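## Task

Get the red plastic tag out of the drawer of the small wooden box and set it on the open table surface so that it touches only the table. Then close the drawer. The box must stay roughly where it is, turned the same way, and the other item must remain inside the drawer. Nothing counts if it only holds because the robot is still holding it at the end.

## Robot and tools

Robot: two arms, left_arm and right_arm, each with six joints and a two-finger gripper. The names are labels only and do not refer to sides of any picture. Something may occasionally pull on a held part or nudge a loose object.

Scene frame: origin on the table top midway between the arms; +x points out across the table, +z points up, and left_arm sits on the +y side. Gripper poses in results use this frame: end_effector_position in metres and end_effector_quat_wxyz. The printed hand position can be somewhat wrong, worse when the arm reaches far. On the gripper, the fingers point along its own +z and spread along its own y. The reported position is the spot between the finger pads, roughly 1 cm behind the tips.

Tool execute_actions, argument actions: a list holding one item or none. An empty list ({"actions": []}) commands nothing and just reports the state. A motion item is {"rows": [...], "steps": n}: rows is 1 to 15 rows, steps is 1 to 15 (default 15), each step lasting 1/30 s. One row is used per step; if rows run out, the last row keeps being used. A wait item is {"steps": n} with n up to 300; it commands nothing and returns once n steps have passed since the previous result, counting the time spent composing the reply. Optional pictures (true/false) chooses whether camera images come back; by default they do. A refused call sends nothing to the robot.

Each row is one list of 14 numbers covering both arms, always all 14 even when one arm is idle: left_arm first, then right_arm, each as waist, shoulder, elbow, wrist pitch, wrist yaw, wrist roll, opening. The six joint numbers are absolute target angles in radians, in the same form as the Joint positions line, not offsets. Stated ranges per arm: waist -2.880 to 2.880, shoulder 0.000 to 3.142, elbow 0.000 to 3.019, wrist pitch -1.693 to 1.571, wrist yaw -1.571 to 1.571, wrist roll -2.094 to 2.094. True ends may differ by up to 0.019 rad either way. A target more than 0.019 rad beyond a stated end, and farther out than the joint's last reported angle, gets the call refused. A target past the real end is clipped there and the result may say "joint sent to its limit" (possibly about an earlier action still running); missing that line does not prove there is room left. Opening is a number from -1 (closed) to +1 (fully open, 0.094 m between pads).

Motion is throttled: each step the target actually sent stays within a fixed distance of the measured angle (per arm: waist 0.264, shoulder 0.32, elbow 0.276, wrist pitch 0.33, wrist yaw 0.186, wrist roll 0.522 rad), and if the targets would shift the gripper more than 70 mm from where it is, all joints are pulled back proportionally. Distant targets therefore take several calls or waits. Between calls the arms keep heading for the last row sent, until everything has nearly stopped (a stalled or very slow move counts as stopped) or a step is HELD; after that only a new action moves them on. Fingers already opening or closing finish their motion. The simulation runs on while the next reply is being written.

Result lines: the state line gives each gripper's pose. Joint positions and Joint velocities give, per arm, the six joints (rad, rad/s) plus the pad gap (m, m/s). grip_measured is the measured finger opening on the command scale; each gripper may be off by up to about 1 mm, consistently within a scene. Away from -1 and +1, the fingers go to where grip_measured equals the command. To hold something, command an opening below grip_measured: about 0.03 lower for a firm grip, less for a lighter one. Pad force tops out near 50 to 62 N (less on some grippers, and less on parts under about 2 mm thick); first contact may spike. "joint command not followed" means a clearance check altered or blocked some joint targets; the rest of the row still ran. HELD marks steps where all or part of the row was not sent. Joint torques follow the Joint positions order without the gripper; they include offsets, scale errors, friction and noise, so read them loosely. MOTOR HOT appears from 85 °C; at 100 °C the arm and its gripper go limp until cooled (OVER-TEMPERATURE FAULT) and the arm drops. Holding loads heats motors, even while idle.

Cameras: cam_high and cam_low (504x504), cam_left_wrist and cam_right_wrist (616x616, fisheye), returned in that order. Approximate intrinsics: cam_high K=[[500.578,0,251.955],[0,500.578,252.256],[0,0,1]]; cam_low K=[[455.618,0,249.499],[0,455.618,251.91],[0,0,1]]; cam_left_wrist K=[[224.315,0,309.135],[0,223.643,307.36],[0,0,1]]; cam_right_wrist K=[[224.158,0,311.228],[0,223.486,305.991],[0,0,1]].

Tool zoom_image: camera (one of the four names) and region [x0, y0, x1, y1] in pixels of that camera's latest image, origin at top-left, no larger than 504 by 504. Returns an enlarged view.

Tool finished_scene: scene is the number of the current scene. It ends that scene for good, reports whether the goal was met, and loads the next scene's task. The result must hold after ending. Replying with no tool call ends everything.

Avoid: dropping, slipping, slamming, hard hits or heavy pushing; letting the arms collide or press on each other (can end the scene); knocking or placing anything off the table (fails); moving or rotating the box much; pulling the other item out. Smooth, quick motion with little effort is preferred.

Each tool is called in YAML: its name, and indented under it one key for each argument.

## Session

execute_actions:
  actions: []

Scene clock: 0.00 s of 6000.00 s.
left_arm: end_effector_position=(+0.3815, -0.0361, +0.1123) grip_measured=+1.000 end_effector_quat_wxyz=(+0.156, +0.981, +0.104, +0.057) | right_arm: end_effector_position=(+0.2733, -0.3050, +0.3011) grip_measured=+1.000 end_effector_quat_wxyz=(+0.074, -0.538, +0.834, -0.100)
Joint positions: left_arm=[-0.788  1.624  1.191 -0.817  0.093  2.085  0.094] | right_arm=[-0.002  0.964  1.121 -1.514  0.127 -0.979  0.094]
Joint velocities: left_arm=[ 0.005  0.015  0.002 -0.002  0.007  0.007  0.   ] | right_arm=[-0.005  0.005 -0.022 -0.002 -0.007  0.022  0.   ]
Joint torques (N m, as the arm reports them, + toward a larger angle): no reading
Motor temperatures (°C, as the motors report them): left_arm=[19 19 21 21 19 19] | right_arm=[21 21 19 19 20 18]

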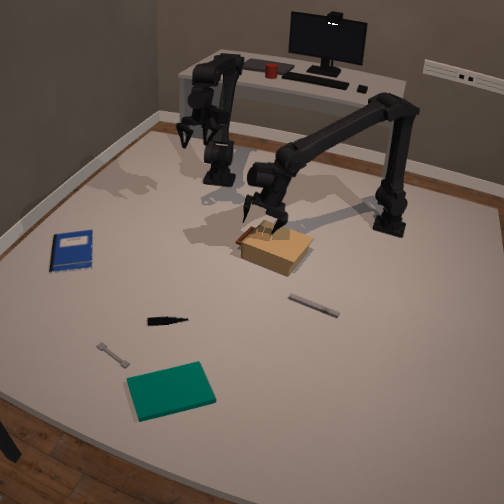

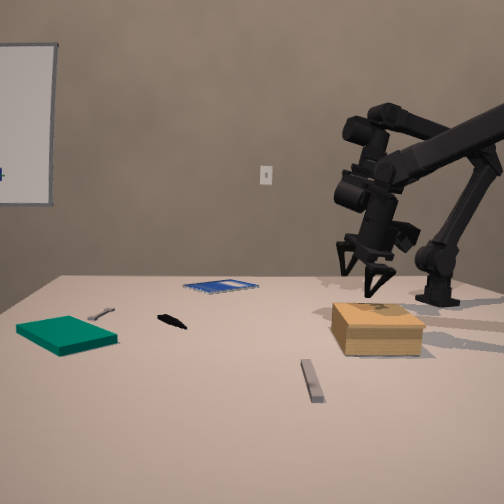

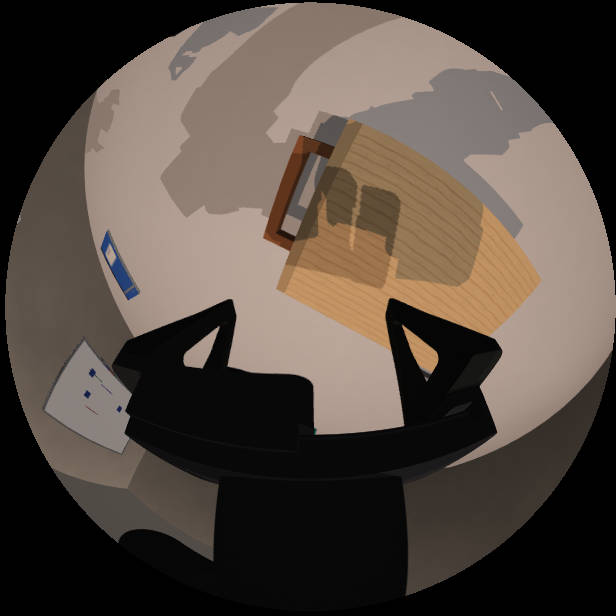

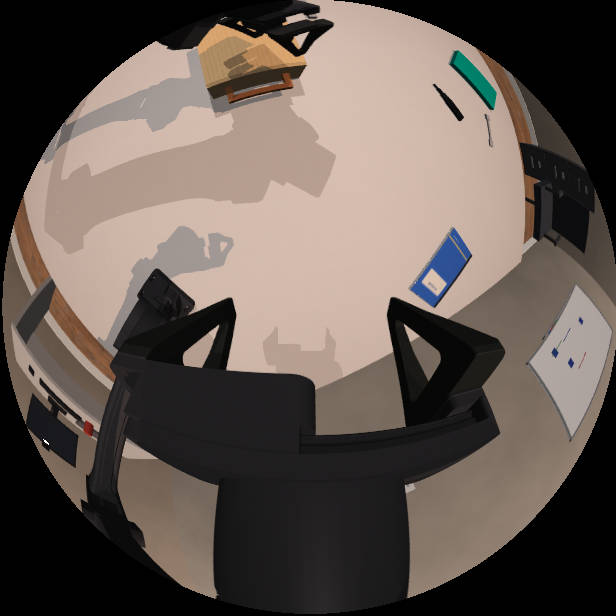

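execute_actions:
  actions:
    - {"rows":[[-0.788,1.624,1.5,-0.817,0,2.085,1,0,0.964,1.121,-1.514,0,0,1]],"steps":15}
  pictures: false

execute_actions:
  actions:
    - {"steps":20}
  pictures: false

execute_actions:
  actions:
    - {"rows":[[-0.788,1.624,1.8,-0.817,0,2.085,1,0,0.964,1.121,-1.0,0,0,1]],"steps":15}
  pictures: false

execute_actions:
  actions:
    - {"steps":20}
  pictures: false

execute_actions:
  actions:
    - {"rows":[[-0.788,1.3,1.8,-0.817,0,2.085,1,0,1.3,1.121,-1.0,0,0,1]],"steps":15}
  pictures: false

execute_actions:
  actions:
    - {"steps":20}

Scene clock: 5.07 s of 6000.00 s.
left_arm: end_effector_position=(+0.4538, -0.0929, +0.2387) grip_measured=+1.000 end_effector_quat_wxyz=(+0.236, +0.951, +0.107, +0.169) | right_arm: end_effector_position=(+0.2698, -0.2838, +0.2998) grip_measured=+1.000 end_effector_quat_wxyz=(+0.107, -0.120, +0.987, +0.005)
Joint positions: left_arm=[-0.788  1.627  1.466 -0.821  0.004  2.085  0.094] | right_arm=[-0.001  0.964  1.121 -1.514  0.002 -0.061  0.094]
Joint velocities: left_arm=[-0.005 -0.093 -0.002  0.002  0.037 -0.051  0.   ] | right_arm=[-0.005 -0.005  0.012 -0.002 -0.022  0.374  0.   ]
Joint torques (N m, as the arm reports them, + toward a larger angle): left_arm=[ -0.09 -14.24   9.93   1.33  -0.07  -0.04] | right_arm=[ 0.8  -4.83  8.36  1.04 -0.05  0.15]
Motor temperatures (°C, as the motors report them): left_arm=[19 19 23 21 19 19] | right_arm=[21 21 20 19 20 18]
Steps of this call (steps 1 to 90: nothing new was sent; then 1.57 s passed at rest; steps 91 to 105: all 15 steps of this action). Readings (joint positions):
91: left_arm=[-0.788 1.624 1.198 -0.819 0.073 2.085] | right_arm=[-0.003 0.964 1.121 -1.514 0.069 -0.900]
92: left_arm=[-0.788 1.628 1.212 -0.821 0.053 2.085] | right_arm=[-0.002 0.964 1.121 -1.514 0.026 -0.801]
94: left_arm=[-0.788 1.635 1.254 -0.821 0.030 2.085] | right_arm=[-0.001 0.964 1.121 -1.514 0.005 -0.604]
98: left_arm=[-0.788 1.637 1.356 -0.821 0.009 2.085] | right_arm=[-0.001 0.964 1.121 -1.514 0.003 -0.264]
105: the state above

Scene clock: 5.73 s of 6000.00 s.
left_arm: end_effector_position=(+0.4537, -0.0927, +0.2396) grip_measured=+1.000 end_effector_quat_wxyz=(+0.236, +0.951, +0.107, +0.169) | right_arm: end_effector_position=(+0.2698, -0.2838, +0.2998) grip_measured=+1.000 end_effector_quat_wxyz=(+0.106, -0.094, +0.990, +0.008)
Joint positions: left_arm=[-0.788  1.626  1.466 -0.821  0.003  2.085  0.094] | right_arm=[-0.001  0.964  1.121 -1.514  0.002 -0.009  0.094]
Joint velocities: left_arm=[-0.005 -0.005 -0.002 -0.022 -0.007 -0.037  0.   ] | right_arm=[-0.005 -0.005  0.007  0.027 -0.022 -0.022  0.   ]
Joint torques (N m, as the arm reports them, + toward a larger angle): left_arm=[ -0.11 -14.53   9.85   1.3   -0.04  -0.05] | right_arm=[ 0.77 -5.07  8.34  1.05 -0.04  0.18]
Motor temperatures (°C, as the motors report them): left_arm=[19 19 23 21 19 19] | right_arm=[21 21 20 19 20 18]
Steps of this call (steps 1 to 20: the robot went on to your last target). Readings (joint positions):
1: left_arm=[-0.788 1.626 1.466 -0.821 0.004 2.085] | right_arm=[-0.001 0.964 1.121 -1.514 0.002 -0.050]
2: left_arm=[-0.788 1.626 1.466 -0.821 0.004 2.085] | right_arm=[-0.001 0.964 1.121 -1.514 0.002 -0.042]
4: left_arm=[-0.788 1.626 1.466 -0.821 0.004 2.085] | right_arm=[-0.001 0.964 1.121 -1.514 0.002 -0.030]
8: left_arm=[-0.788 1.626 1.466 -0.821 0.004 2.085] | right_arm=[-0.001 0.964 1.121 -1.514 0.002 -0.017]
20: the state above

Scene clock: 6.23 s of 6000.00 s.
left_arm: end_effector_position=(+0.4916, -0.1343, +0.3879) grip_measured=+1.000 end_effector_quat_wxyz=(+0.340, +0.903, +0.102, +0.244) | right_arm: end_effector_position=(+0.3731, -0.2649, +0.3477) grip_measured=+1.000 end_effector_quat_wxyz=(+0.339, -0.088, +0.936, +0.028)
Joint positions: left_arm=[-0.788  1.636  1.751 -0.823  0.003  2.085  0.094] | right_arm=[-0.001  0.962  1.111 -1.025  0.002 -0.008  0.094]
Joint velocities: left_arm=[-0.005 -0.122  0.222  0.007  0.051  0.007  0.   ] | right_arm=[-0.005  0.005  0.007 -0.012 -0.051  0.066  0.   ]
Joint torques (N m, as the arm reports them, + toward a larger angle): left_arm=[ -0.18 -15.3   10.29   1.69  -0.06  -0.03] | right_arm=[ 0.81 -5.67  9.73  3.09 -0.04  0.14]
Motor temperatures (°C, as the motors report them): left_arm=[19 19 23 21 19 19] | right_arm=[21 21 20 19 20 18]
Steps of this call (steps 1 to 15: all 15 steps of this action). Readings (joint positions):
1: left_arm=[-0.788 1.626 1.472 -0.822 0.003 2.085] | right_arm=[-0.001 0.962 1.117 -1.462 0.002 -0.009]
2: left_arm=[-0.788 1.631 1.485 -0.823 0.003 2.085] | right_arm=[-0.001 0.960 1.111 -1.359 0.002 -0.009]
4: left_arm=[-0.788 1.639 1.525 -0.823 0.003 2.085] | right_arm=[-0.001 0.962 1.111 -1.165 0.002 -0.008]
8: left_arm=[-0.788 1.641 1.615 -0.823 0.003 2.085] | right_arm=[-0.001 0.962 1.111 -1.033 0.002 -0.008]
15: the state above

Scene clock: 6.90 s of 6000.00 s.
left_arm: end_effector_position=(+0.4903, -0.1328, +0.3975) grip_measured=+1.000 end_effector_quat_wxyz=(+0.345, +0.899, +0.101, +0.248) | right_arm: end_effector_position=(+0.3731, -0.2649, +0.3477) grip_measured=+1.000 end_effector_quat_wxyz=(+0.339, -0.088, +0.936, +0.028)
Joint positions: left_arm=[-0.788  1.626  1.757 -0.823  0.003  2.085  0.094] | right_arm=[-0.001  0.962  1.111 -1.025  0.002 -0.008  0.094]
Joint velocities: left_arm=[-0.005 -0.005  0.017 -0.007  0.081 -0.037  0.   ] | right_arm=[-0.015 -0.005 -0.007  0.012 -0.007 -0.022  0.   ]
Joint torques (N m, as the arm reports them, + toward a larger angle): left_arm=[ -0.07 -14.83  10.74   1.69  -0.06  -0.05] | right_arm=[ 0.82 -5.75  9.72  3.07 -0.04  0.13]
Motor temperatures (°C, as the motors report them): left_arm=[19 19 23 21 19 19] | right_arm=[21 21 20 19 20 18]
Steps of this call (steps 1 to 20: the robot went on to your last target). Readings (joint positions):
1: left_arm=[-0.788 1.632 1.756 -0.823 0.003 2.085] | right_arm=[-0.001 0.962 1.111 -1.025 0.002 -0.008]
2: left_arm=[-0.788 1.629 1.757 -0.823 0.003 2.085] | right_arm=[-0.001 0.962 1.111 -1.025 0.002 -0.008]
4: left_arm=[-0.788 1.626 1.757 -0.823 0.003 2.085] | right_arm=[-0.001 0.962 1.111 -1.025 0.002 -0.008]
8: left_arm=[-0.788 1.626 1.757 -0.823 0.003 2.085] | right_arm=[-0.001 0.962 1.111 -1.025 0.002 -0.008]
20: the state above

Scene clock: 7.40 s of 6000.00 s.
left_arm: end_effector_position=(+0.4345, -0.0717, +0.5384) grip_measured=+1.000 end_effector_quat_wxyz=(+0.426, +0.846, +0.095, +0.307) | right_arm: end_effector_position=(+0.4253, -0.2553, +0.1875) grip_measured=+1.000 end_effector_quat_wxyz=(+0.153, -0.093, +0.984, +0.012)
Joint positions: left_arm=[-0.788  1.384  1.741 -0.823  0.003  2.085  0.094] | right_arm=[-0.001  1.348  1.102 -1.017  0.002 -0.008  0.094]
Joint velocities: left_arm=[ 0.024 -0.65   0.007  0.002  0.066 -0.022  0.   ] | right_arm=[-0.005 -0.249  0.012  0.017 -0.007 -0.007  0.   ]
Joint torques (N m, as the arm reports them, + toward a larger angle): left_arm=[  0.05 -12.11  10.36   1.75  -0.05  -0.06] | right_arm=[  0.8  -13.88   9.88   1.99  -0.04   0.13]
Motor temperatures (°C, as the motors report them): left_arm=[19 19 23 21 19 19] | right_arm=[21 21 20 19 20 18]
Steps of this call (steps 1 to 15: all 15 steps of this action). Readings (joint positions):
1: left_arm=[-0.788 1.622 1.756 -0.823 0.003 2.085] | right_arm=[-0.001 0.973 1.111 -1.025 0.002 -0.008]
2: left_arm=[-0.788 1.616 1.751 -0.823 0.003 2.085] | right_arm=[-0.001 0.991 1.115 -1.024 0.002 -0.008]
4: left_arm=[-0.788 1.595 1.743 -0.823 0.003 2.085] | right_arm=[-0.001 1.059 1.115 -1.024 0.002 -0.008]
8: left_arm=[-0.788 1.532 1.741 -0.823 0.003 2.085] | right_arm=[-0.001 1.254 1.115 -1.020 0.002 -0.008]
15: the state above

Scene clock: 8.07 s of 6000.00 s.
left_arm: end_effector_position=(+0.4090, -0.0438, +0.6004) grip_measured=+1.000 end_effector_quat_wxyz=(+0.463, +0.816, +0.092, +0.334) | right_arm: end_effector_position=(+0.4229, -0.2558, +0.2034) grip_measured=+1.000 end_effector_quat_wxyz=(+0.171, -0.093, +0.981, +0.014)
Joint positions: left_arm=[-0.788  1.302  1.77  -0.823  0.003  2.085  0.094] | right_arm=[-0.001  1.31   1.102 -1.017  0.002 -0.008  0.094]
Joint velocities: left_arm=[-0.005  0.005  0.002 -0.012  0.037 -0.007  0.   ] | right_arm=[-0.024 -0.005  0.012 -0.007  0.022 -0.007  0.   ]
Joint torques (N m, as the arm reports them, + toward a larger angle): left_arm=[ 0.12 -9.75  9.4   1.92 -0.09 -0.07] | right_arm=[  0.83 -11.48   9.91   2.24  -0.04   0.13]
Motor temperatures (°C, as the motors report them): left_arm=[19 19 24 21 19 19] | right_arm=[21 21 21 19 20 18]
Steps of this call (steps 1 to 20: the robot went on to your last target). Readings (joint positions):
1: left_arm=[-0.788 1.362 1.741 -0.823 0.003 2.085] | right_arm=[-0.001 1.340 1.102 -1.017 0.002 -0.008]
2: left_arm=[-0.788 1.341 1.742 -0.823 0.003 2.085] | right_arm=[-0.001 1.332 1.102 -1.017 0.002 -0.008]
4: left_arm=[-0.788 1.306 1.747 -0.823 0.003 2.085] | right_arm=[-0.001 1.319 1.102 -1.017 0.002 -0.008]
8: left_arm=[-0.788 1.273 1.767 -0.823 0.003 2.085] | right_arm=[-0.001 1.310 1.102 -1.017 0.002 -0.008]
20: the state above

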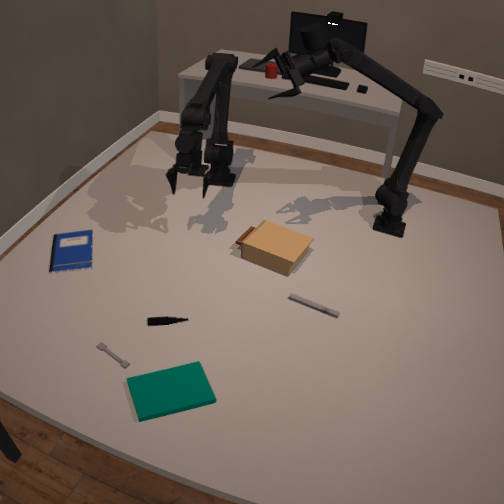

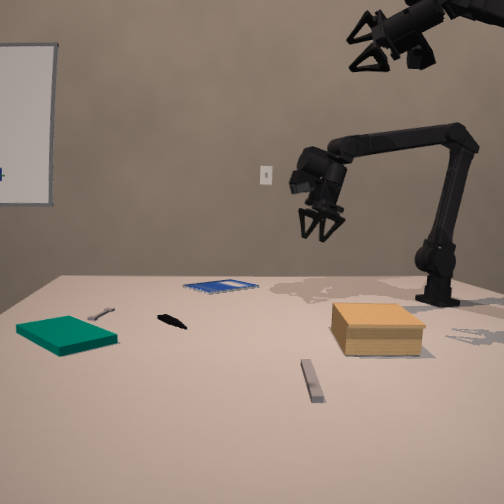

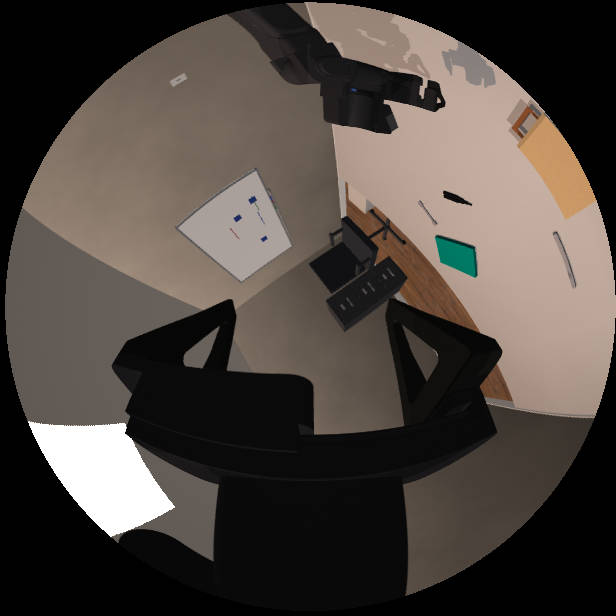

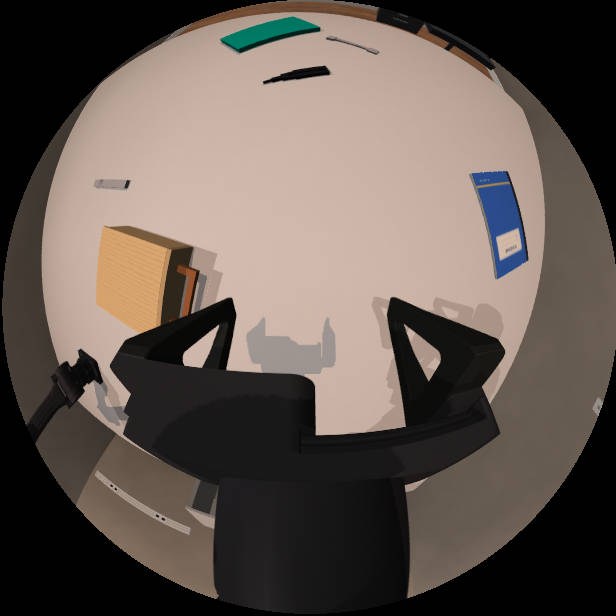

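execute_actions:
  actions:
    - {"rows":[[-0.788,1.3,1.8,-0.817,0,2.085,1,0.383,1.455,1.168,-1.25,0,0.564,1]],"steps":15}
  pictures: false

execute_actions:
  actions:
    - {"steps":15}

Scene clock: 15.57 s of 6000.00 s.
left_arm: end_effector_position=(+0.4092, -0.0439, +0.6002) grip_measured=+1.000 end_effector_quat_wxyz=(+0.463, +0.816, +0.092, +0.334) | right_arm: end_effector_position=(+0.3178, -0.1084, +0.1350) grip_measured=+1.000 end_effector_quat_wxyz=(-0.010, -0.038, +0.999, -0.004)
Joint positions: left_arm=[-0.788  1.302  1.77  -0.823  0.003  2.085  0.094] | right_arm=[ 0.413  1.47   1.114 -1.235 -0.003  0.519  0.094]
Joint velocities: left_arm=[-0.005  0.005  0.012 -0.002  0.022  0.022  0.   ] | right_arm=[-0.317  0.005  0.007 -0.002 -0.037  0.242  0.   ]
Joint torques (N m, as the arm reports them, + toward a larger angle): left_arm=[ 0.02 -9.53  9.33  1.89 -0.1  -0.06] | right_arm=[ -0.47 -12.91  11.77  -0.16   0.18   0.15]
Motor temperatures (°C, as the motors report them): left_arm=[19 19 25 21 19 19] | right_arm=[21 21 22 19 20 18]
Steps of this call (steps 1 to 30: the robot went on to your last target; steps 31 to 100: nothing new was sent; then 3.67 s passed at rest; steps 101 to 115: all 15 steps of this action). Readings (joint positions):
101: left_arm=[-0.788 1.302 1.770 -0.823 0.003 2.085] | right_arm=[0.010 1.316 1.105 -1.040 0.006 0.040]
102: left_arm=[-0.788 1.302 1.770 -0.823 0.003 2.085] | right_arm=[0.033 1.326 1.111 -1.081 0.008 0.102]
104: left_arm=[-0.788 1.302 1.770 -0.823 0.003 2.085] | right_arm=[0.118 1.357 1.112 -1.138 0.008 0.207]
108: left_arm=[-0.788 1.302 1.770 -0.823 0.003 2.085] | right_arm=[0.334 1.436 1.113 -1.210 0.001 0.387]
115: the state above

Scene clock: 16.07 s of 6000.00 s.
left_arm: end_effector_position=(+0.4092, -0.0439, +0.6002) grip_measured=+1.000 end_effector_quat_wxyz=(+0.463, +0.816, +0.092, +0.334) | right_arm: end_effector_position=(+0.3257, -0.1205, +0.1350) grip_measured=+1.000 end_effector_quat_wxyz=(-0.009, -0.003, +1.000, -0.005)
Joint positions: left_arm=[-0.788  1.302  1.77  -0.823  0.003  2.085  0.094] | right_arm=[ 0.379  1.47   1.114 -1.235 -0.001  0.554  0.094]
Joint velocities: left_arm=[-0.015 -0.015 -0.017 -0.012 -0.007  0.022  0.   ] | right_arm=[ 0.005  0.005  0.017 -0.017  0.007 -0.081  0.   ]
Joint torques (N m, as the arm reports them, + toward a larger angle): left_arm=[-0.16 -9.67  9.29  1.98 -0.09 -0.07] | right_arm=[  1.03 -13.31  11.59  -0.2    0.14   0.14]
Motor temperatures (°C, as the motors report them): left_arm=[19 19 25 21 19 19] | right_arm=[21 21 22 19 20 18]
Steps of this call (steps 1 to 15: the robot went on to your last target). Readings (joint positions):
1: left_arm=[-0.788 1.302 1.770 -0.823 0.003 2.085] | right_arm=[0.403 1.470 1.114 -1.235 -0.003 0.526]
2: left_arm=[-0.788 1.302 1.770 -0.823 0.003 2.085] | right_arm=[0.393 1.470 1.114 -1.235 -0.002 0.532]
4: left_arm=[-0.788 1.302 1.770 -0.823 0.003 2.085] | right_arm=[0.381 1.470 1.114 -1.235 -0.001 0.541]
8: left_arm=[-0.788 1.302 1.770 -0.823 0.003 2.085] | right_arm=[0.379 1.470 1.114 -1.235 -0.001 0.550]
15: the state above

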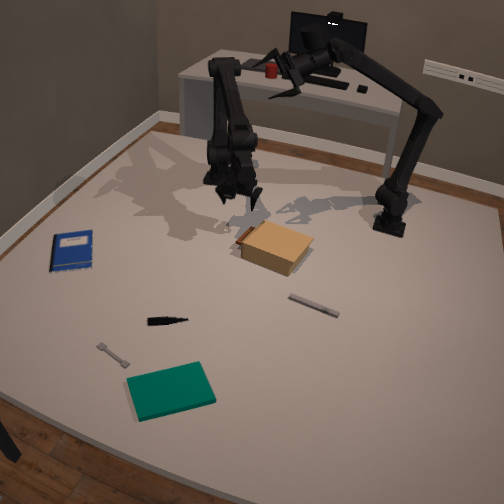

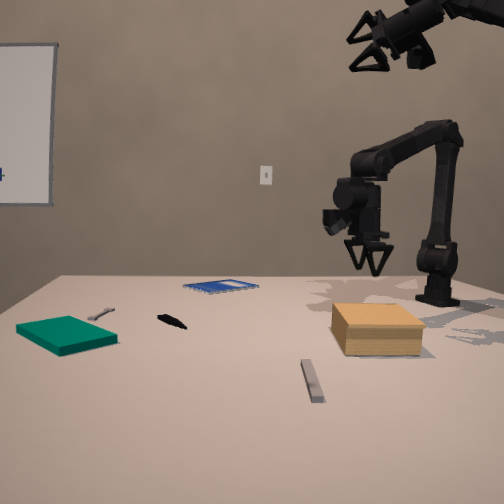

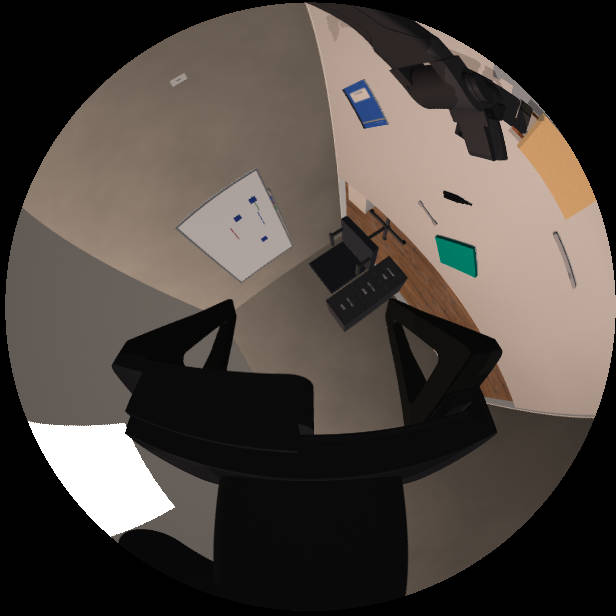

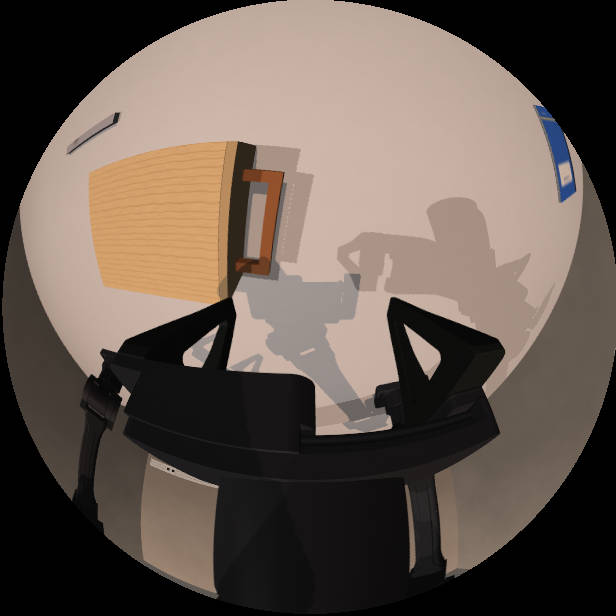

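execute_actions:
  actions:
    - {"rows":[[-0.788,1.3,1.8,-0.817,0,2.085,-1,0.42,1.575,1.2,-1.12,0,0.81,-0.4]],"steps":15}
  pictures: false

execute_actions:
  actions:
    - {"steps":15}

Scene clock: 20.83 s of 6000.00 s.
left_arm: end_effector_position=(+0.4092, -0.0439, +0.6002) grip_measured=-0.987 end_effector_quat_wxyz=(+0.463, +0.816, +0.092, +0.334) | right_arm: end_effector_position=(+0.3494, -0.0835, +0.1041) grip_measured=-0.398 end_effector_quat_wxyz=(+0.004, +0.095, +0.996, +0.003)
Joint positions: left_arm=[-0.788  1.302  1.77  -0.823  0.003  2.085  0.001] | right_arm=[ 0.421  1.584  1.156 -1.134 -0.     0.793  0.028]
Joint velocities: left_arm=[-0.005 -0.015  0.002 -0.002 -0.037 -0.007 -0.   ] | right_arm=[-0.005 -0.005 -0.012 -0.022 -0.037  0.095 -0.001]
Joint torques (N m, as the arm reports them, + toward a larger angle): left_arm=[-0.04 -9.62  9.37  1.9  -0.09 -0.07] | right_arm=[  0.51 -14.83  10.69   1.39   0.11   0.14]
Motor temperatures (°C, as the motors report them): left_arm=[19 19 25 21 19 19] | right_arm=[21 22 23 19 20 18]
Steps of this call (steps 1 to 15: the robot went on to your last target; steps 16 to 90: nothing new was sent; then 1.27 s passed at rest; steps 91 to 105: all 15 steps of this action). Readings (joint positions):
91: left_arm=[-0.788 1.302 1.770 -0.823 0.003 2.085] | right_arm=[0.381 1.476 1.115 -1.220 -0.001 0.594]
92: left_arm=[-0.788 1.302 1.770 -0.823 0.003 2.085] | right_arm=[0.386 1.488 1.123 -1.194 -0.000 0.636]
94: left_arm=[-0.788 1.302 1.770 -0.823 0.003 2.085] | right_arm=[0.400 1.529 1.146 -1.155 -0.000 0.696]
98: left_arm=[-0.788 1.302 1.770 -0.823 0.003 2.085] | right_arm=[0.420 1.580 1.156 -1.134 -0.000 0.759]
105: the state above

Scene clock: 21.33 s of 6000.00 s.
left_arm: end_effector_position=(+0.4092, -0.0439, +0.6002) grip_measured=-0.987 end_effector_quat_wxyz=(+0.463, +0.816, +0.092, +0.334) | right_arm: end_effector_position=(+0.3494, -0.0835, +0.1041) grip_measured=-0.398 end_effector_quat_wxyz=(+0.004, +0.099, +0.995, +0.003)
Joint positions: left_arm=[-0.788  1.302  1.77  -0.823  0.003  2.085  0.001] | right_arm=[ 0.421  1.584  1.156 -1.134 -0.     0.802  0.028]
Joint velocities: left_arm=[-0.005  0.005 -0.012 -0.002 -0.022 -0.037 -0.001] | right_arm=[-0.015 -0.005 -0.012  0.002 -0.066 -0.007 -0.   ]
Joint torques (N m, as the arm reports them, + toward a larger angle): left_arm=[-0.11 -9.36  9.31  1.96 -0.1  -0.07] | right_arm=[  0.56 -15.05  10.62   1.26   0.11   0.17]
Motor temperatures (°C, as the motors report them): left_arm=[19 19 25 21 19 19] | right_arm=[21 22 23 19 20 18]
Steps of this call (steps 1 to 15: the robot went on to your last target). Readings (joint positions):
1: left_arm=[-0.788 1.302 1.770 -0.823 0.003 2.085] | right_arm=[0.421 1.584 1.156 -1.134 -0.000 0.795]
2: left_arm=[-0.788 1.302 1.770 -0.823 0.003 2.085] | right_arm=[0.421 1.584 1.156 -1.134 -0.000 0.796]
4: left_arm=[-0.788 1.302 1.770 -0.823 0.003 2.085] | right_arm=[0.421 1.584 1.156 -1.134 -0.000 0.798]
8: left_arm=[-0.788 1.302 1.770 -0.823 0.003 2.085] | right_arm=[0.421 1.584 1.156 -1.134 -0.000 0.801]
15: the state above
All arms were judged still, so your last target was given up. Only a new action makes them travel on or press farther. Fingers that are still opening or closing keep moving.

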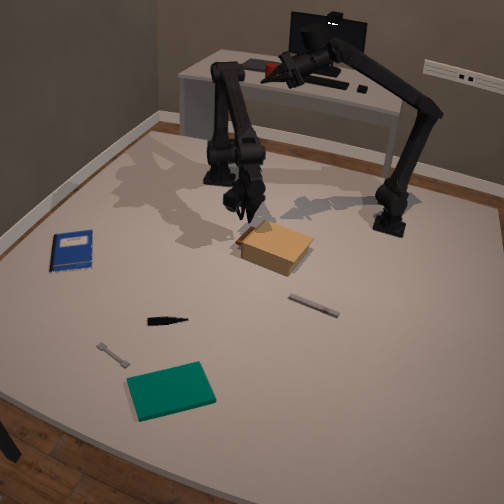

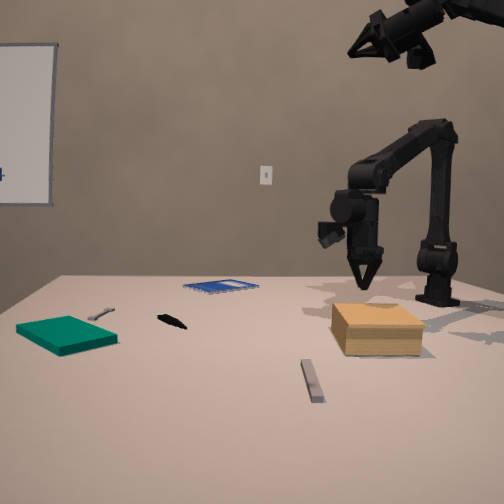

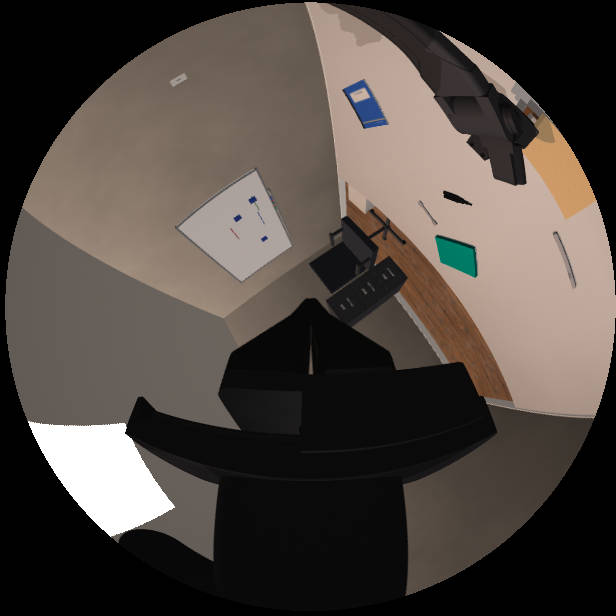

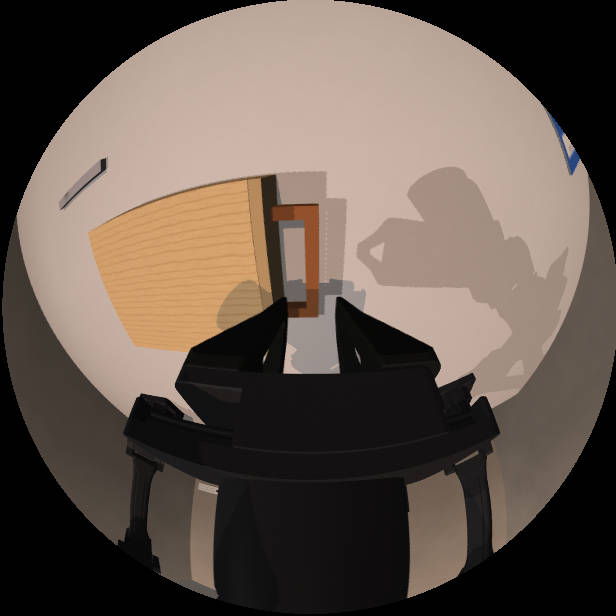

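execute_actions:
  actions:
    - {"rows":[[-0.7035,1.4,1.4,-0.85,0,0,-1,0.34,1.49,0.99,-0.812,-0.21,0.72,-0.55]],"steps":15}
  pictures: false

execute_actions:
  actions:
    - {"rows":[[-0.7035,1.485,1.25,-0.85,0,-2.05,-1,0.34,1.49,0.99,-0.812,-0.21,0.72,-0.55]],"steps":15}
  pictures: false

execute_actions:
  actions:
    - {"steps":30}
  pictures: false

execute_actions:
  actions:
    - {"rows":[[-0.7035,1.485,1.075,-0.85,0,-2.05,-1,0.34,1.49,0.99,-0.812,-0.21,0.72,-0.55]],"steps":15}
  pictures: false

execute_actions:
  actions:
    - {"steps":15}

Scene clock: 26.00 s of 6000.00 s.
left_arm: end_effector_position=(+0.4474, -0.0201, +0.3068) grip_measured=-0.987 end_effector_quat_wxyz=(+0.324, +0.788, +0.518, +0.077) | right_arm: end_effector_position=(+0.3557, -0.0841, +0.0839) grip_measured=-0.548 end_effector_quat_wxyz=(+0.026, +0.095, +0.984, +0.145)
Joint positions: left_arm=[-0.71   1.42   1.375 -0.846  0.003  1.224  0.001] | right_arm=[ 0.333  1.51   0.983 -0.831 -0.207  0.731  0.021]
Joint velocities: left_arm=[ 0.093  0.464 -0.271 -0.066  0.007 -2.762  0.001] | right_arm=[ 0.005 -0.015  0.002  0.007 -0.007  0.007  0.002]
Joint torques (N m, as the arm reports them, + toward a larger angle): left_arm=[ -0.4  -15.52  10.58   1.26   0.01  -0.13] | right_arm=[  1.22 -13.34   8.05   2.03  -0.12  -0.08]
Motor temperatures (°C, as the motors report them): left_arm=[19 19 26 21 19 19] | right_arm=[21 22 23 19 20 18]
Steps of this call (steps 1 to 90: nothing new was sent; then 1.17 s passed at rest; steps 91 to 105: all 15 steps of this action). Readings (joint positions):
91: left_arm=[-0.787 1.302 1.758 -0.821 0.003 2.058] | right_arm=[0.413 1.575 1.131 -1.070 -0.090 0.791]
92: left_arm=[-0.784 1.296 1.736 -0.821 0.003 2.026] | right_arm=[0.402 1.554 1.086 -0.967 -0.163 0.777]
94: left_arm=[-0.774 1.292 1.679 -0.821 0.003 1.962] | right_arm=[0.373 1.522 1.015 -0.877 -0.202 0.759]
98: left_arm=[-0.752 1.311 1.546 -0.823 0.003 1.812] | right_arm=[0.332 1.511 0.983 -0.843 -0.205 0.742]
105: the state above

Scene clock: 26.50 s of 6000.00 s.
left_arm: end_effector_position=(+0.4238, +0.0051, +0.1795) grip_measured=-0.987 end_effector_quat_wxyz=(+0.188, +0.257, +0.943, -0.100) | right_arm: end_effector_position=(+0.3557, -0.0841, +0.0839) grip_measured=-0.548 end_effector_quat_wxyz=(+0.026, +0.094, +0.985, +0.145)
Joint positions: left_arm=[-0.706  1.507  1.216 -0.851  0.003 -0.217  0.001] | right_arm=[ 0.333  1.51   0.983 -0.831 -0.207  0.728  0.021]
Joint velocities: left_arm=[ 0.005 -0.083 -0.007 -0.002  0.037 -2.85   0.001] | right_arm=[-0.005 -0.015 -0.002  0.002 -0.022  0.051  0.   ]
Joint torques (N m, as the arm reports them, + toward a larger angle): left_arm=[  0.27 -13.51   9.64   1.08  -0.11  -0.03] | right_arm=[  1.26 -14.24   7.89   1.96  -0.11  -0.08]
Motor temperatures (°C, as the motors report them): left_arm=[19 19 26 21 19 19] | right_arm=[21 22 23 19 20 18]
Steps of this call (steps 1 to 15: all 15 steps of this action). Readings (joint positions):
1: left_arm=[-0.708 1.437 1.356 -0.845 0.003 1.144] | right_arm=[0.333 1.510 0.983 -0.831 -0.207 0.730]
2: left_arm=[-0.707 1.445 1.331 -0.845 0.003 1.056] | right_arm=[0.333 1.510 0.983 -0.831 -0.207 0.730]
4: left_arm=[-0.706 1.463 1.270 -0.845 0.003 0.861] | right_arm=[0.333 1.510 0.983 -0.831 -0.207 0.730]
8: left_arm=[-0.706 1.512 1.217 -0.851 0.003 0.470] | right_arm=[0.333 1.510 0.983 -0.831 -0.207 0.729]
15: the state above

Scene clock: 27.50 s of 6000.00 s.
left_arm: end_effector_position=(+0.4236, +0.0052, +0.1821) grip_measured=-0.987 end_effector_quat_wxyz=(+0.038, -0.582, +0.784, -0.212) | right_arm: end_effector_position=(+0.3557, -0.0841, +0.0839) grip_measured=-0.548 end_effector_quat_wxyz=(+0.026, +0.094, +0.985, +0.145)
Joint positions: left_arm=[-0.706  1.502  1.216 -0.851  0.003 -2.026  0.001] | right_arm=[ 0.333  1.51   0.983 -0.831 -0.207  0.728  0.021]
Joint velocities: left_arm=[-0.015 -0.015  0.017 -0.012 -0.066 -0.125 -0.001] | right_arm=[-0.005 -0.005  0.002 -0.012 -0.007 -0.037  0.001]
Joint torques (N m, as the arm reports them, + toward a larger angle): left_arm=[  0.34 -13.38   9.49   0.95  -0.19  -0.07] | right_arm=[  1.27 -14.06   7.82   1.97  -0.12  -0.08]
Motor temperatures (°C, as the motors report them): left_arm=[19 19 26 21 19 19] | right_arm=[21 22 23 19 20 18]
Steps of this call (steps 1 to 30: the robot went on to your last target). Readings (joint positions):
1: left_arm=[-0.706 1.505 1.216 -0.851 0.003 -0.315] | right_arm=[0.333 1.510 0.983 -0.831 -0.207 0.728]
2: left_arm=[-0.706 1.504 1.216 -0.851 0.003 -0.413] | right_arm=[0.333 1.510 0.983 -0.831 -0.207 0.728]
4: left_arm=[-0.706 1.502 1.216 -0.851 0.003 -0.610] | right_arm=[0.333 1.510 0.983 -0.831 -0.207 0.728]
8: left_arm=[-0.706 1.502 1.216 -0.851 0.003 -1.002] | right_arm=[0.333 1.510 0.983 -0.831 -0.207 0.728]
30: the state above

Scene clock: 28.00 s of 6000.00 s.
left_arm: end_effector_position=(+0.3771, +0.0485, +0.1084) grip_measured=-0.987 end_effector_quat_wxyz=(+0.022, -0.596, +0.792, -0.131) | right_arm: end_effector_position=(+0.3557, -0.0841, +0.0839) grip_measured=-0.548 end_effector_quat_wxyz=(+0.026, +0.094, +0.985, +0.145)
Joint positions: left_arm=[-0.706  1.498  1.044 -0.851  0.003 -2.039  0.001] | right_arm=[ 0.333  1.51   0.983 -0.831 -0.207  0.728  0.021]
Joint velocities: left_arm=[ 0.015 -0.005 -0.007  0.007 -0.007  0.037  0.   ] | right_arm=[-0.015 -0.005 -0.007 -0.002 -0.037  0.081  0.   ]
Joint torques (N m, as the arm reports them, + toward a larger angle): left_arm=[  0.36 -12.46   8.74   0.65  -0.18  -0.09] | right_arm=[  1.25 -14.09   7.85   1.98  -0.12  -0.08]
Motor temperatures (°C, as the motors report them): left_arm=[19 19 26 21 19 19] | right_arm=[21 22 23 19 20 18]
Steps of this call (steps 1 to 15: all 15 steps of this action). Readings (joint positions):
1: left_arm=[-0.706 1.500 1.201 -0.846 0.003 -2.028] | right_arm=[0.333 1.510 0.983 -0.831 -0.207 0.728]
2: left_arm=[-0.706 1.490 1.172 -0.840 0.003 -2.029] | right_arm=[0.333 1.510 0.983 -0.831 -0.207 0.728]
4: left_arm=[-0.706 1.479 1.102 -0.842 0.003 -2.033] | right_arm=[0.333 1.510 0.983 -0.831 -0.207 0.728]
8: left_arm=[-0.706 1.495 1.044 -0.851 0.003 -2.038] | right_arm=[0.333 1.510 0.983 -0.831 -0.207 0.728]
15: the state above

Scene clock: 28.50 s of 6000.00 s.
left_arm: end_effector_position=(+0.3771, +0.0485, +0.1084) grip_measured=-0.987 end_effector_quat_wxyz=(+0.022, -0.596, +0.792, -0.131) | right_arm: end_effector_position=(+0.3557, -0.0841, +0.0839) grip_measured=-0.548 end_effector_quat_wxyz=(+0.026, +0.094, +0.985, +0.145)
Joint positions: left_arm=[-0.706  1.498  1.044 -0.851  0.003 -2.039  0.001] | right_arm=[ 0.333  1.51   0.983 -0.831 -0.207  0.728  0.021]
Joint velocities: left_arm=[-0.015 -0.005  0.002  0.002 -0.007  0.051  0.001] | right_arm=[ 0.005 -0.005 -0.002 -0.012 -0.051 -0.051 -0.   ]
Joint torques (N m, as the arm reports them, + toward a larger angle): left_arm=[  0.36 -12.22   8.79   0.7   -0.18  -0.08] | right_arm=[  1.34 -14.03   7.84   1.98  -0.11  -0.08]
Motor temperatures (°C, as the motors report them): left_arm=[19 19 26 21 19 19] | right_arm=[21 22 23 19 20 18]
Steps of this call (steps 1 to 15: the robot went on to your last target). Readings (joint positions):
1: left_arm=[-0.706 1.498 1.044 -0.851 0.003 -2.039] | right_arm=[0.333 1.510 0.983 -0.831 -0.207 0.728]
2: left_arm=[-0.706 1.498 1.044 -0.851 0.003 -2.039] | right_arm=[0.333 1.510 0.983 -0.831 -0.207 0.728]
4: left_arm=[-0.706 1.498 1.044 -0.851 0.003 -2.039] | right_arm=[0.333 1.510 0.983 -0.831 -0.207 0.728]
8: left_arm=[-0.706 1.498 1.044 -0.851 0.003 -2.039] | right_arm=[0.333 1.510 0.983 -0.831 -0.207 0.728]
15: the state above
All arms were judged still, so your last target was given up. Only a new action makes them travel on or press farther. Fingers that are still opening or closing keep moving.

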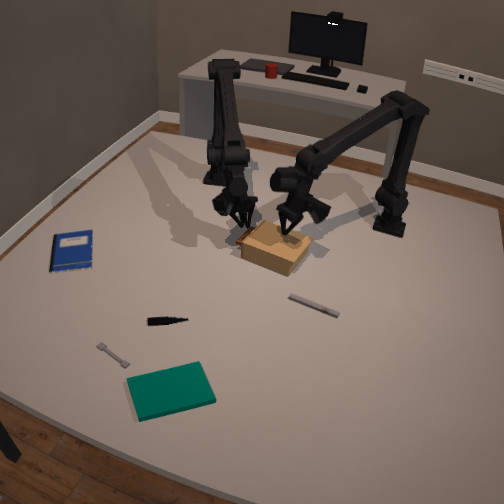

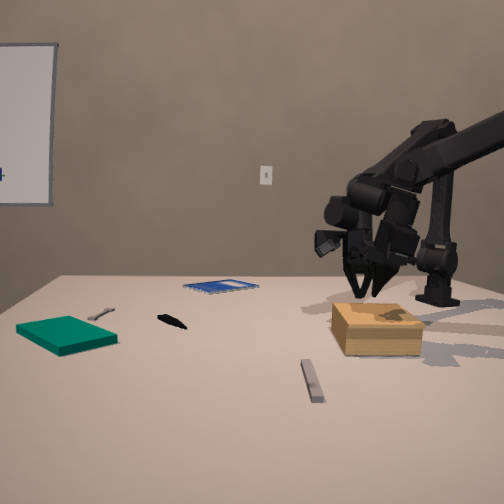

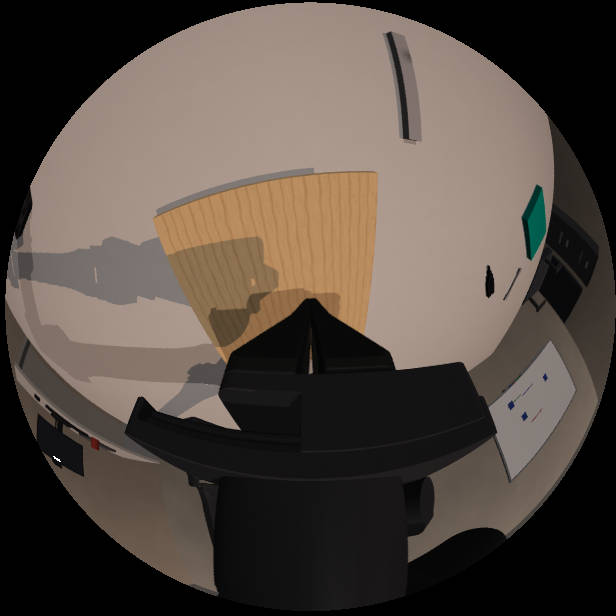

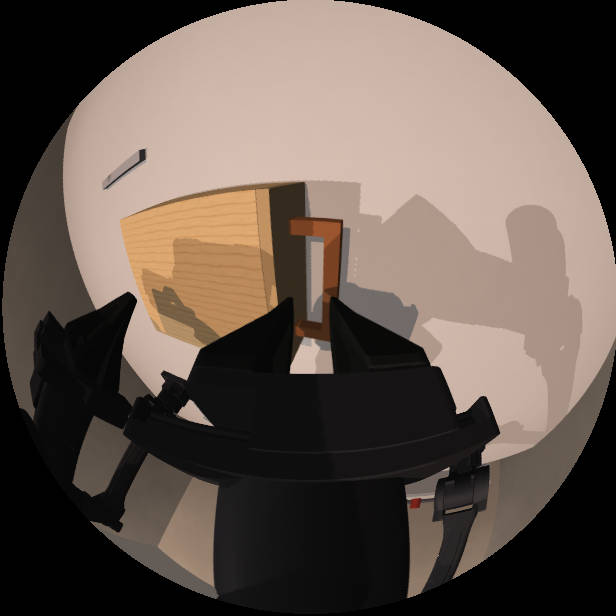

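execute_actions:
  actions:
    - {"rows":[[-0.7035,1.50,1.075,-0.85,0,-2.05,-1,0.34,1.51,0.99,-0.812,-0.21,0.72,-0.55],[-0.7035,1.51,1.075,-0.85,0,-2.05,-1,0.34,1.52,0.99,-0.812,-0.21,0.72,-0.55],[-0.7035,1.52,1.075,-0.85,0,-2.05,-1,0.34,1.53,0.99,-0.812,-0.21,0.72,-0.55],[-0.7035,1.53,1.075,-0.85,0,-2.05,-1,0.34,1.54,0.99,-0.812,-0.21,0.72,-0.55],[-0.7035,1.54,1.075,-0.85,0,-2.05,-1,0.34,1.55,0.99,-0.812,-0.21,0.72,-0.55],[-0.7035,1.55,1.075,-0.85,0,-2.05,-1,0.34,1.56,0.99,-0.812,-0.21,0.72,-0.55],[-0.7035,1.555,1.075,-0.85,0,-2.05,-1,0.34,1.57,0.99,-0.812,-0.21,0.72,-0.55]],"steps":15}

Scene clock: 31.10 s of 6000.00 s.
left_arm: end_effector_position=(+0.3754, +0.0501, +0.0802) grip_measured=-0.987 end_effector_quat_wxyz=(+0.017, -0.598, +0.795, -0.100) | right_arm: end_effector_position=(+0.3527, -0.0858, +0.0597) grip_measured=-0.548 end_effector_quat_wxyz=(+0.003, +0.097, +0.987, +0.129)
Joint positions: left_arm=[-0.706  1.561  1.044 -0.851  0.003 -2.039  0.001] | right_arm=[ 0.333  1.567  0.983 -0.831 -0.207  0.728  0.021]
Joint velocities: left_arm=[-0.015  0.005  0.012 -0.012 -0.007  0.007 -0.   ] | right_arm=[ 0.015  0.005  0.002 -0.007 -0.066 -0.051  0.   ]
Joint torques (N m, as the arm reports them, + toward a larger angle): left_arm=[  0.32 -12.42   8.51   0.64  -0.18  -0.08] | right_arm=[  1.24 -12.53   7.48   1.76  -0.11  -0.07]
Motor temperatures (°C, as the motors report them): left_arm=[19 20 26 21 19 19] | right_arm=[21 22 23 19 20 18]
Steps of this call (steps 1 to 63: nothing new was sent; steps 64 to 78: all 15 steps of this action). Readings (joint positions):
64: left_arm=[-0.706 1.498 1.044 -0.851 0.003 -2.039] | right_arm=[0.333 1.510 0.983 -0.831 -0.207 0.728]
65: left_arm=[-0.706 1.498 1.044 -0.851 0.003 -2.039] | right_arm=[0.333 1.510 0.983 -0.831 -0.207 0.728]
67: left_arm=[-0.706 1.502 1.044 -0.851 0.003 -2.039] | right_arm=[0.333 1.512 0.983 -0.831 -0.207 0.728]
71: left_arm=[-0.706 1.530 1.044 -0.851 0.003 -2.039] | right_arm=[0.333 1.535 0.983 -0.831 -0.207 0.728]
78: the state above

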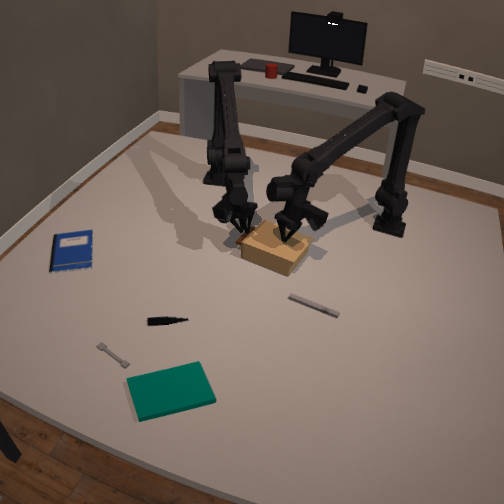

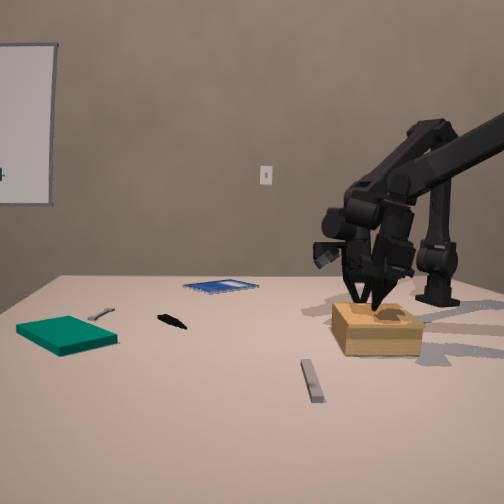

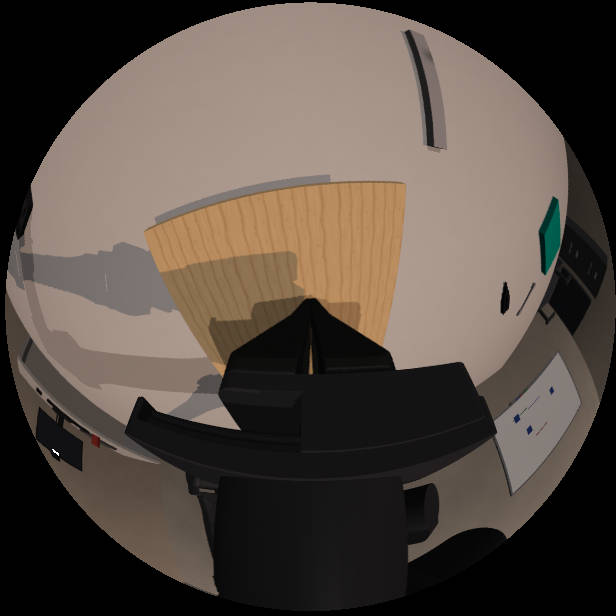

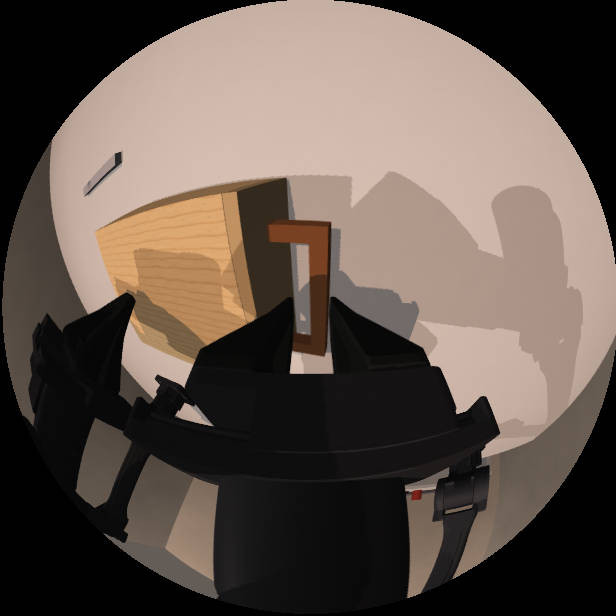

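execute_actions:
  actions:
    - {"rows":[[-0.7035,1.565,1.075,-0.85,0,-2.05,-1,0.34,1.58,0.99,-0.812,-0.21,0.72,-0.55],[-0.7035,1.57,1.075,-0.85,0,-2.05,-1,0.34,1.59,0.99,-0.812,-0.21,0.72,-0.55],[-0.7035,1.575,1.075,-0.85,0,-2.05,-1,0.34,1.60,0.99,-0.812,-0.21,0.72,-0.55],[-0.7035,1.58,1.075,-0.85,0,-2.05,-1,0.34,1.61,0.99,-0.812,-0.21,0.72,-0.55],[-0.7035,1.585,1.075,-0.85,0,-2.05,-1,0.34,1.62,0.99,-0.812,-0.21,0.72,-0.55],[-0.7035,1.59,1.075,-0.85,0,-2.05,-1,0.34,1.625,0.99,-0.812,-0.21,0.72,-0.55]],"steps":15}

Scene clock: 32.67 s of 6000.00 s.
left_arm: end_effector_position=(+0.3745, +0.0509, +0.0701) grip_measured=-0.987 end_effector_quat_wxyz=(+0.015, -0.599, +0.796, -0.089) | right_arm: end_effector_position=(+0.3492, -0.0878, +0.0370) grip_measured=-0.548 end_effector_quat_wxyz=(-0.019, +0.100, +0.988, +0.114)
Joint positions: left_arm=[-0.706  1.584  1.044 -0.851  0.003 -2.039  0.001] | right_arm=[ 0.333  1.621  0.983 -0.83  -0.207  0.728  0.021]
Joint velocities: left_arm=[-0.015 -0.005 -0.017 -0.002 -0.037 -0.007 -0.001] | right_arm=[-0.015 -0.005  0.002  0.017 -0.051 -0.037 -0.001]
Joint torques (N m, as the arm reports them, + toward a larger angle): left_arm=[  0.33 -11.47   8.31   0.51  -0.2   -0.08] | right_arm=[  1.27 -12.94   7.18   1.85  -0.11  -0.06]
Motor temperatures (°C, as the motors report them): left_arm=[19 20 26 21 19 19] | right_arm=[21 22 23 19 20 18]
Steps of this call (steps 1 to 15: the robot went on to your last target; steps 16 to 32: nothing new was sent; steps 33 to 47: all 15 steps of this action). Readings (joint positions):
33: left_arm=[-0.706 1.561 1.044 -0.851 0.003 -2.039] | right_arm=[0.333 1.567 0.983 -0.831 -0.207 0.728]
34: left_arm=[-0.706 1.561 1.044 -0.851 0.003 -2.039] | right_arm=[0.333 1.567 0.983 -0.831 -0.207 0.728]
36: left_arm=[-0.706 1.562 1.044 -0.851 0.003 -2.039] | right_arm=[0.333 1.572 0.983 -0.831 -0.207 0.728]
40: left_arm=[-0.706 1.575 1.044 -0.851 0.003 -2.039] | right_arm=[0.333 1.602 0.983 -0.831 -0.207 0.728]
47: the state above

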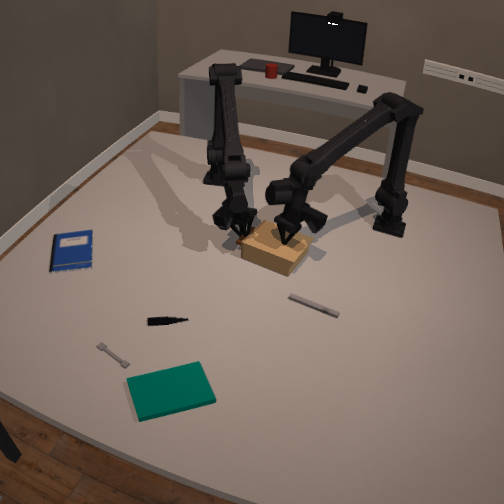

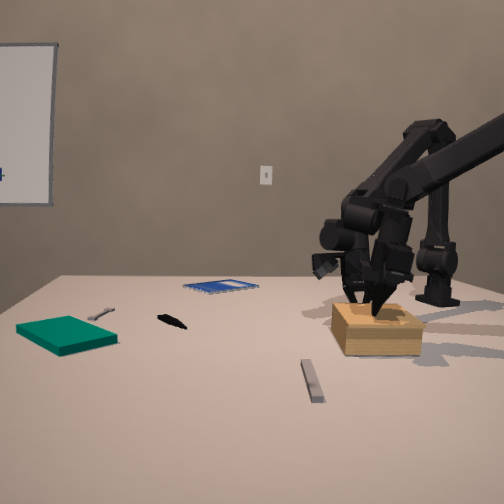

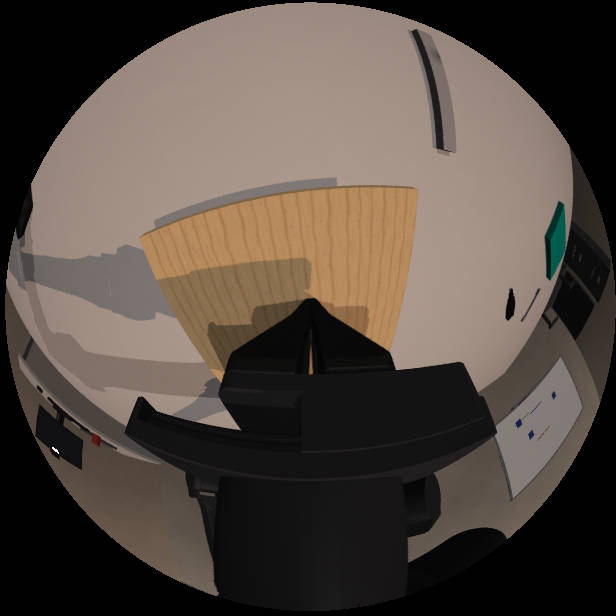

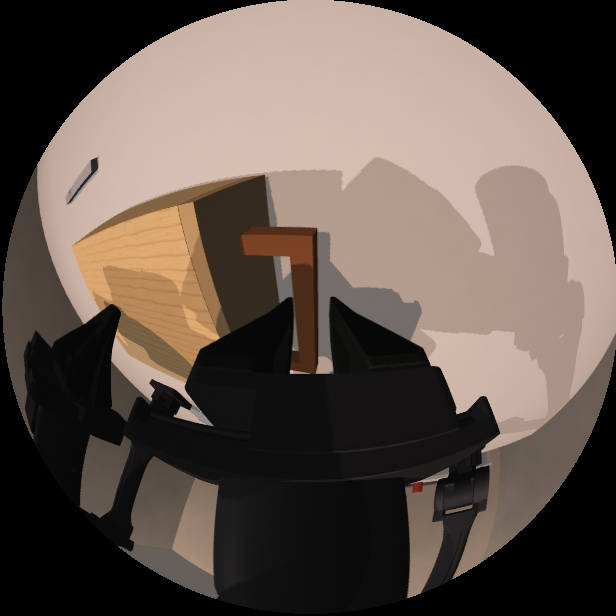

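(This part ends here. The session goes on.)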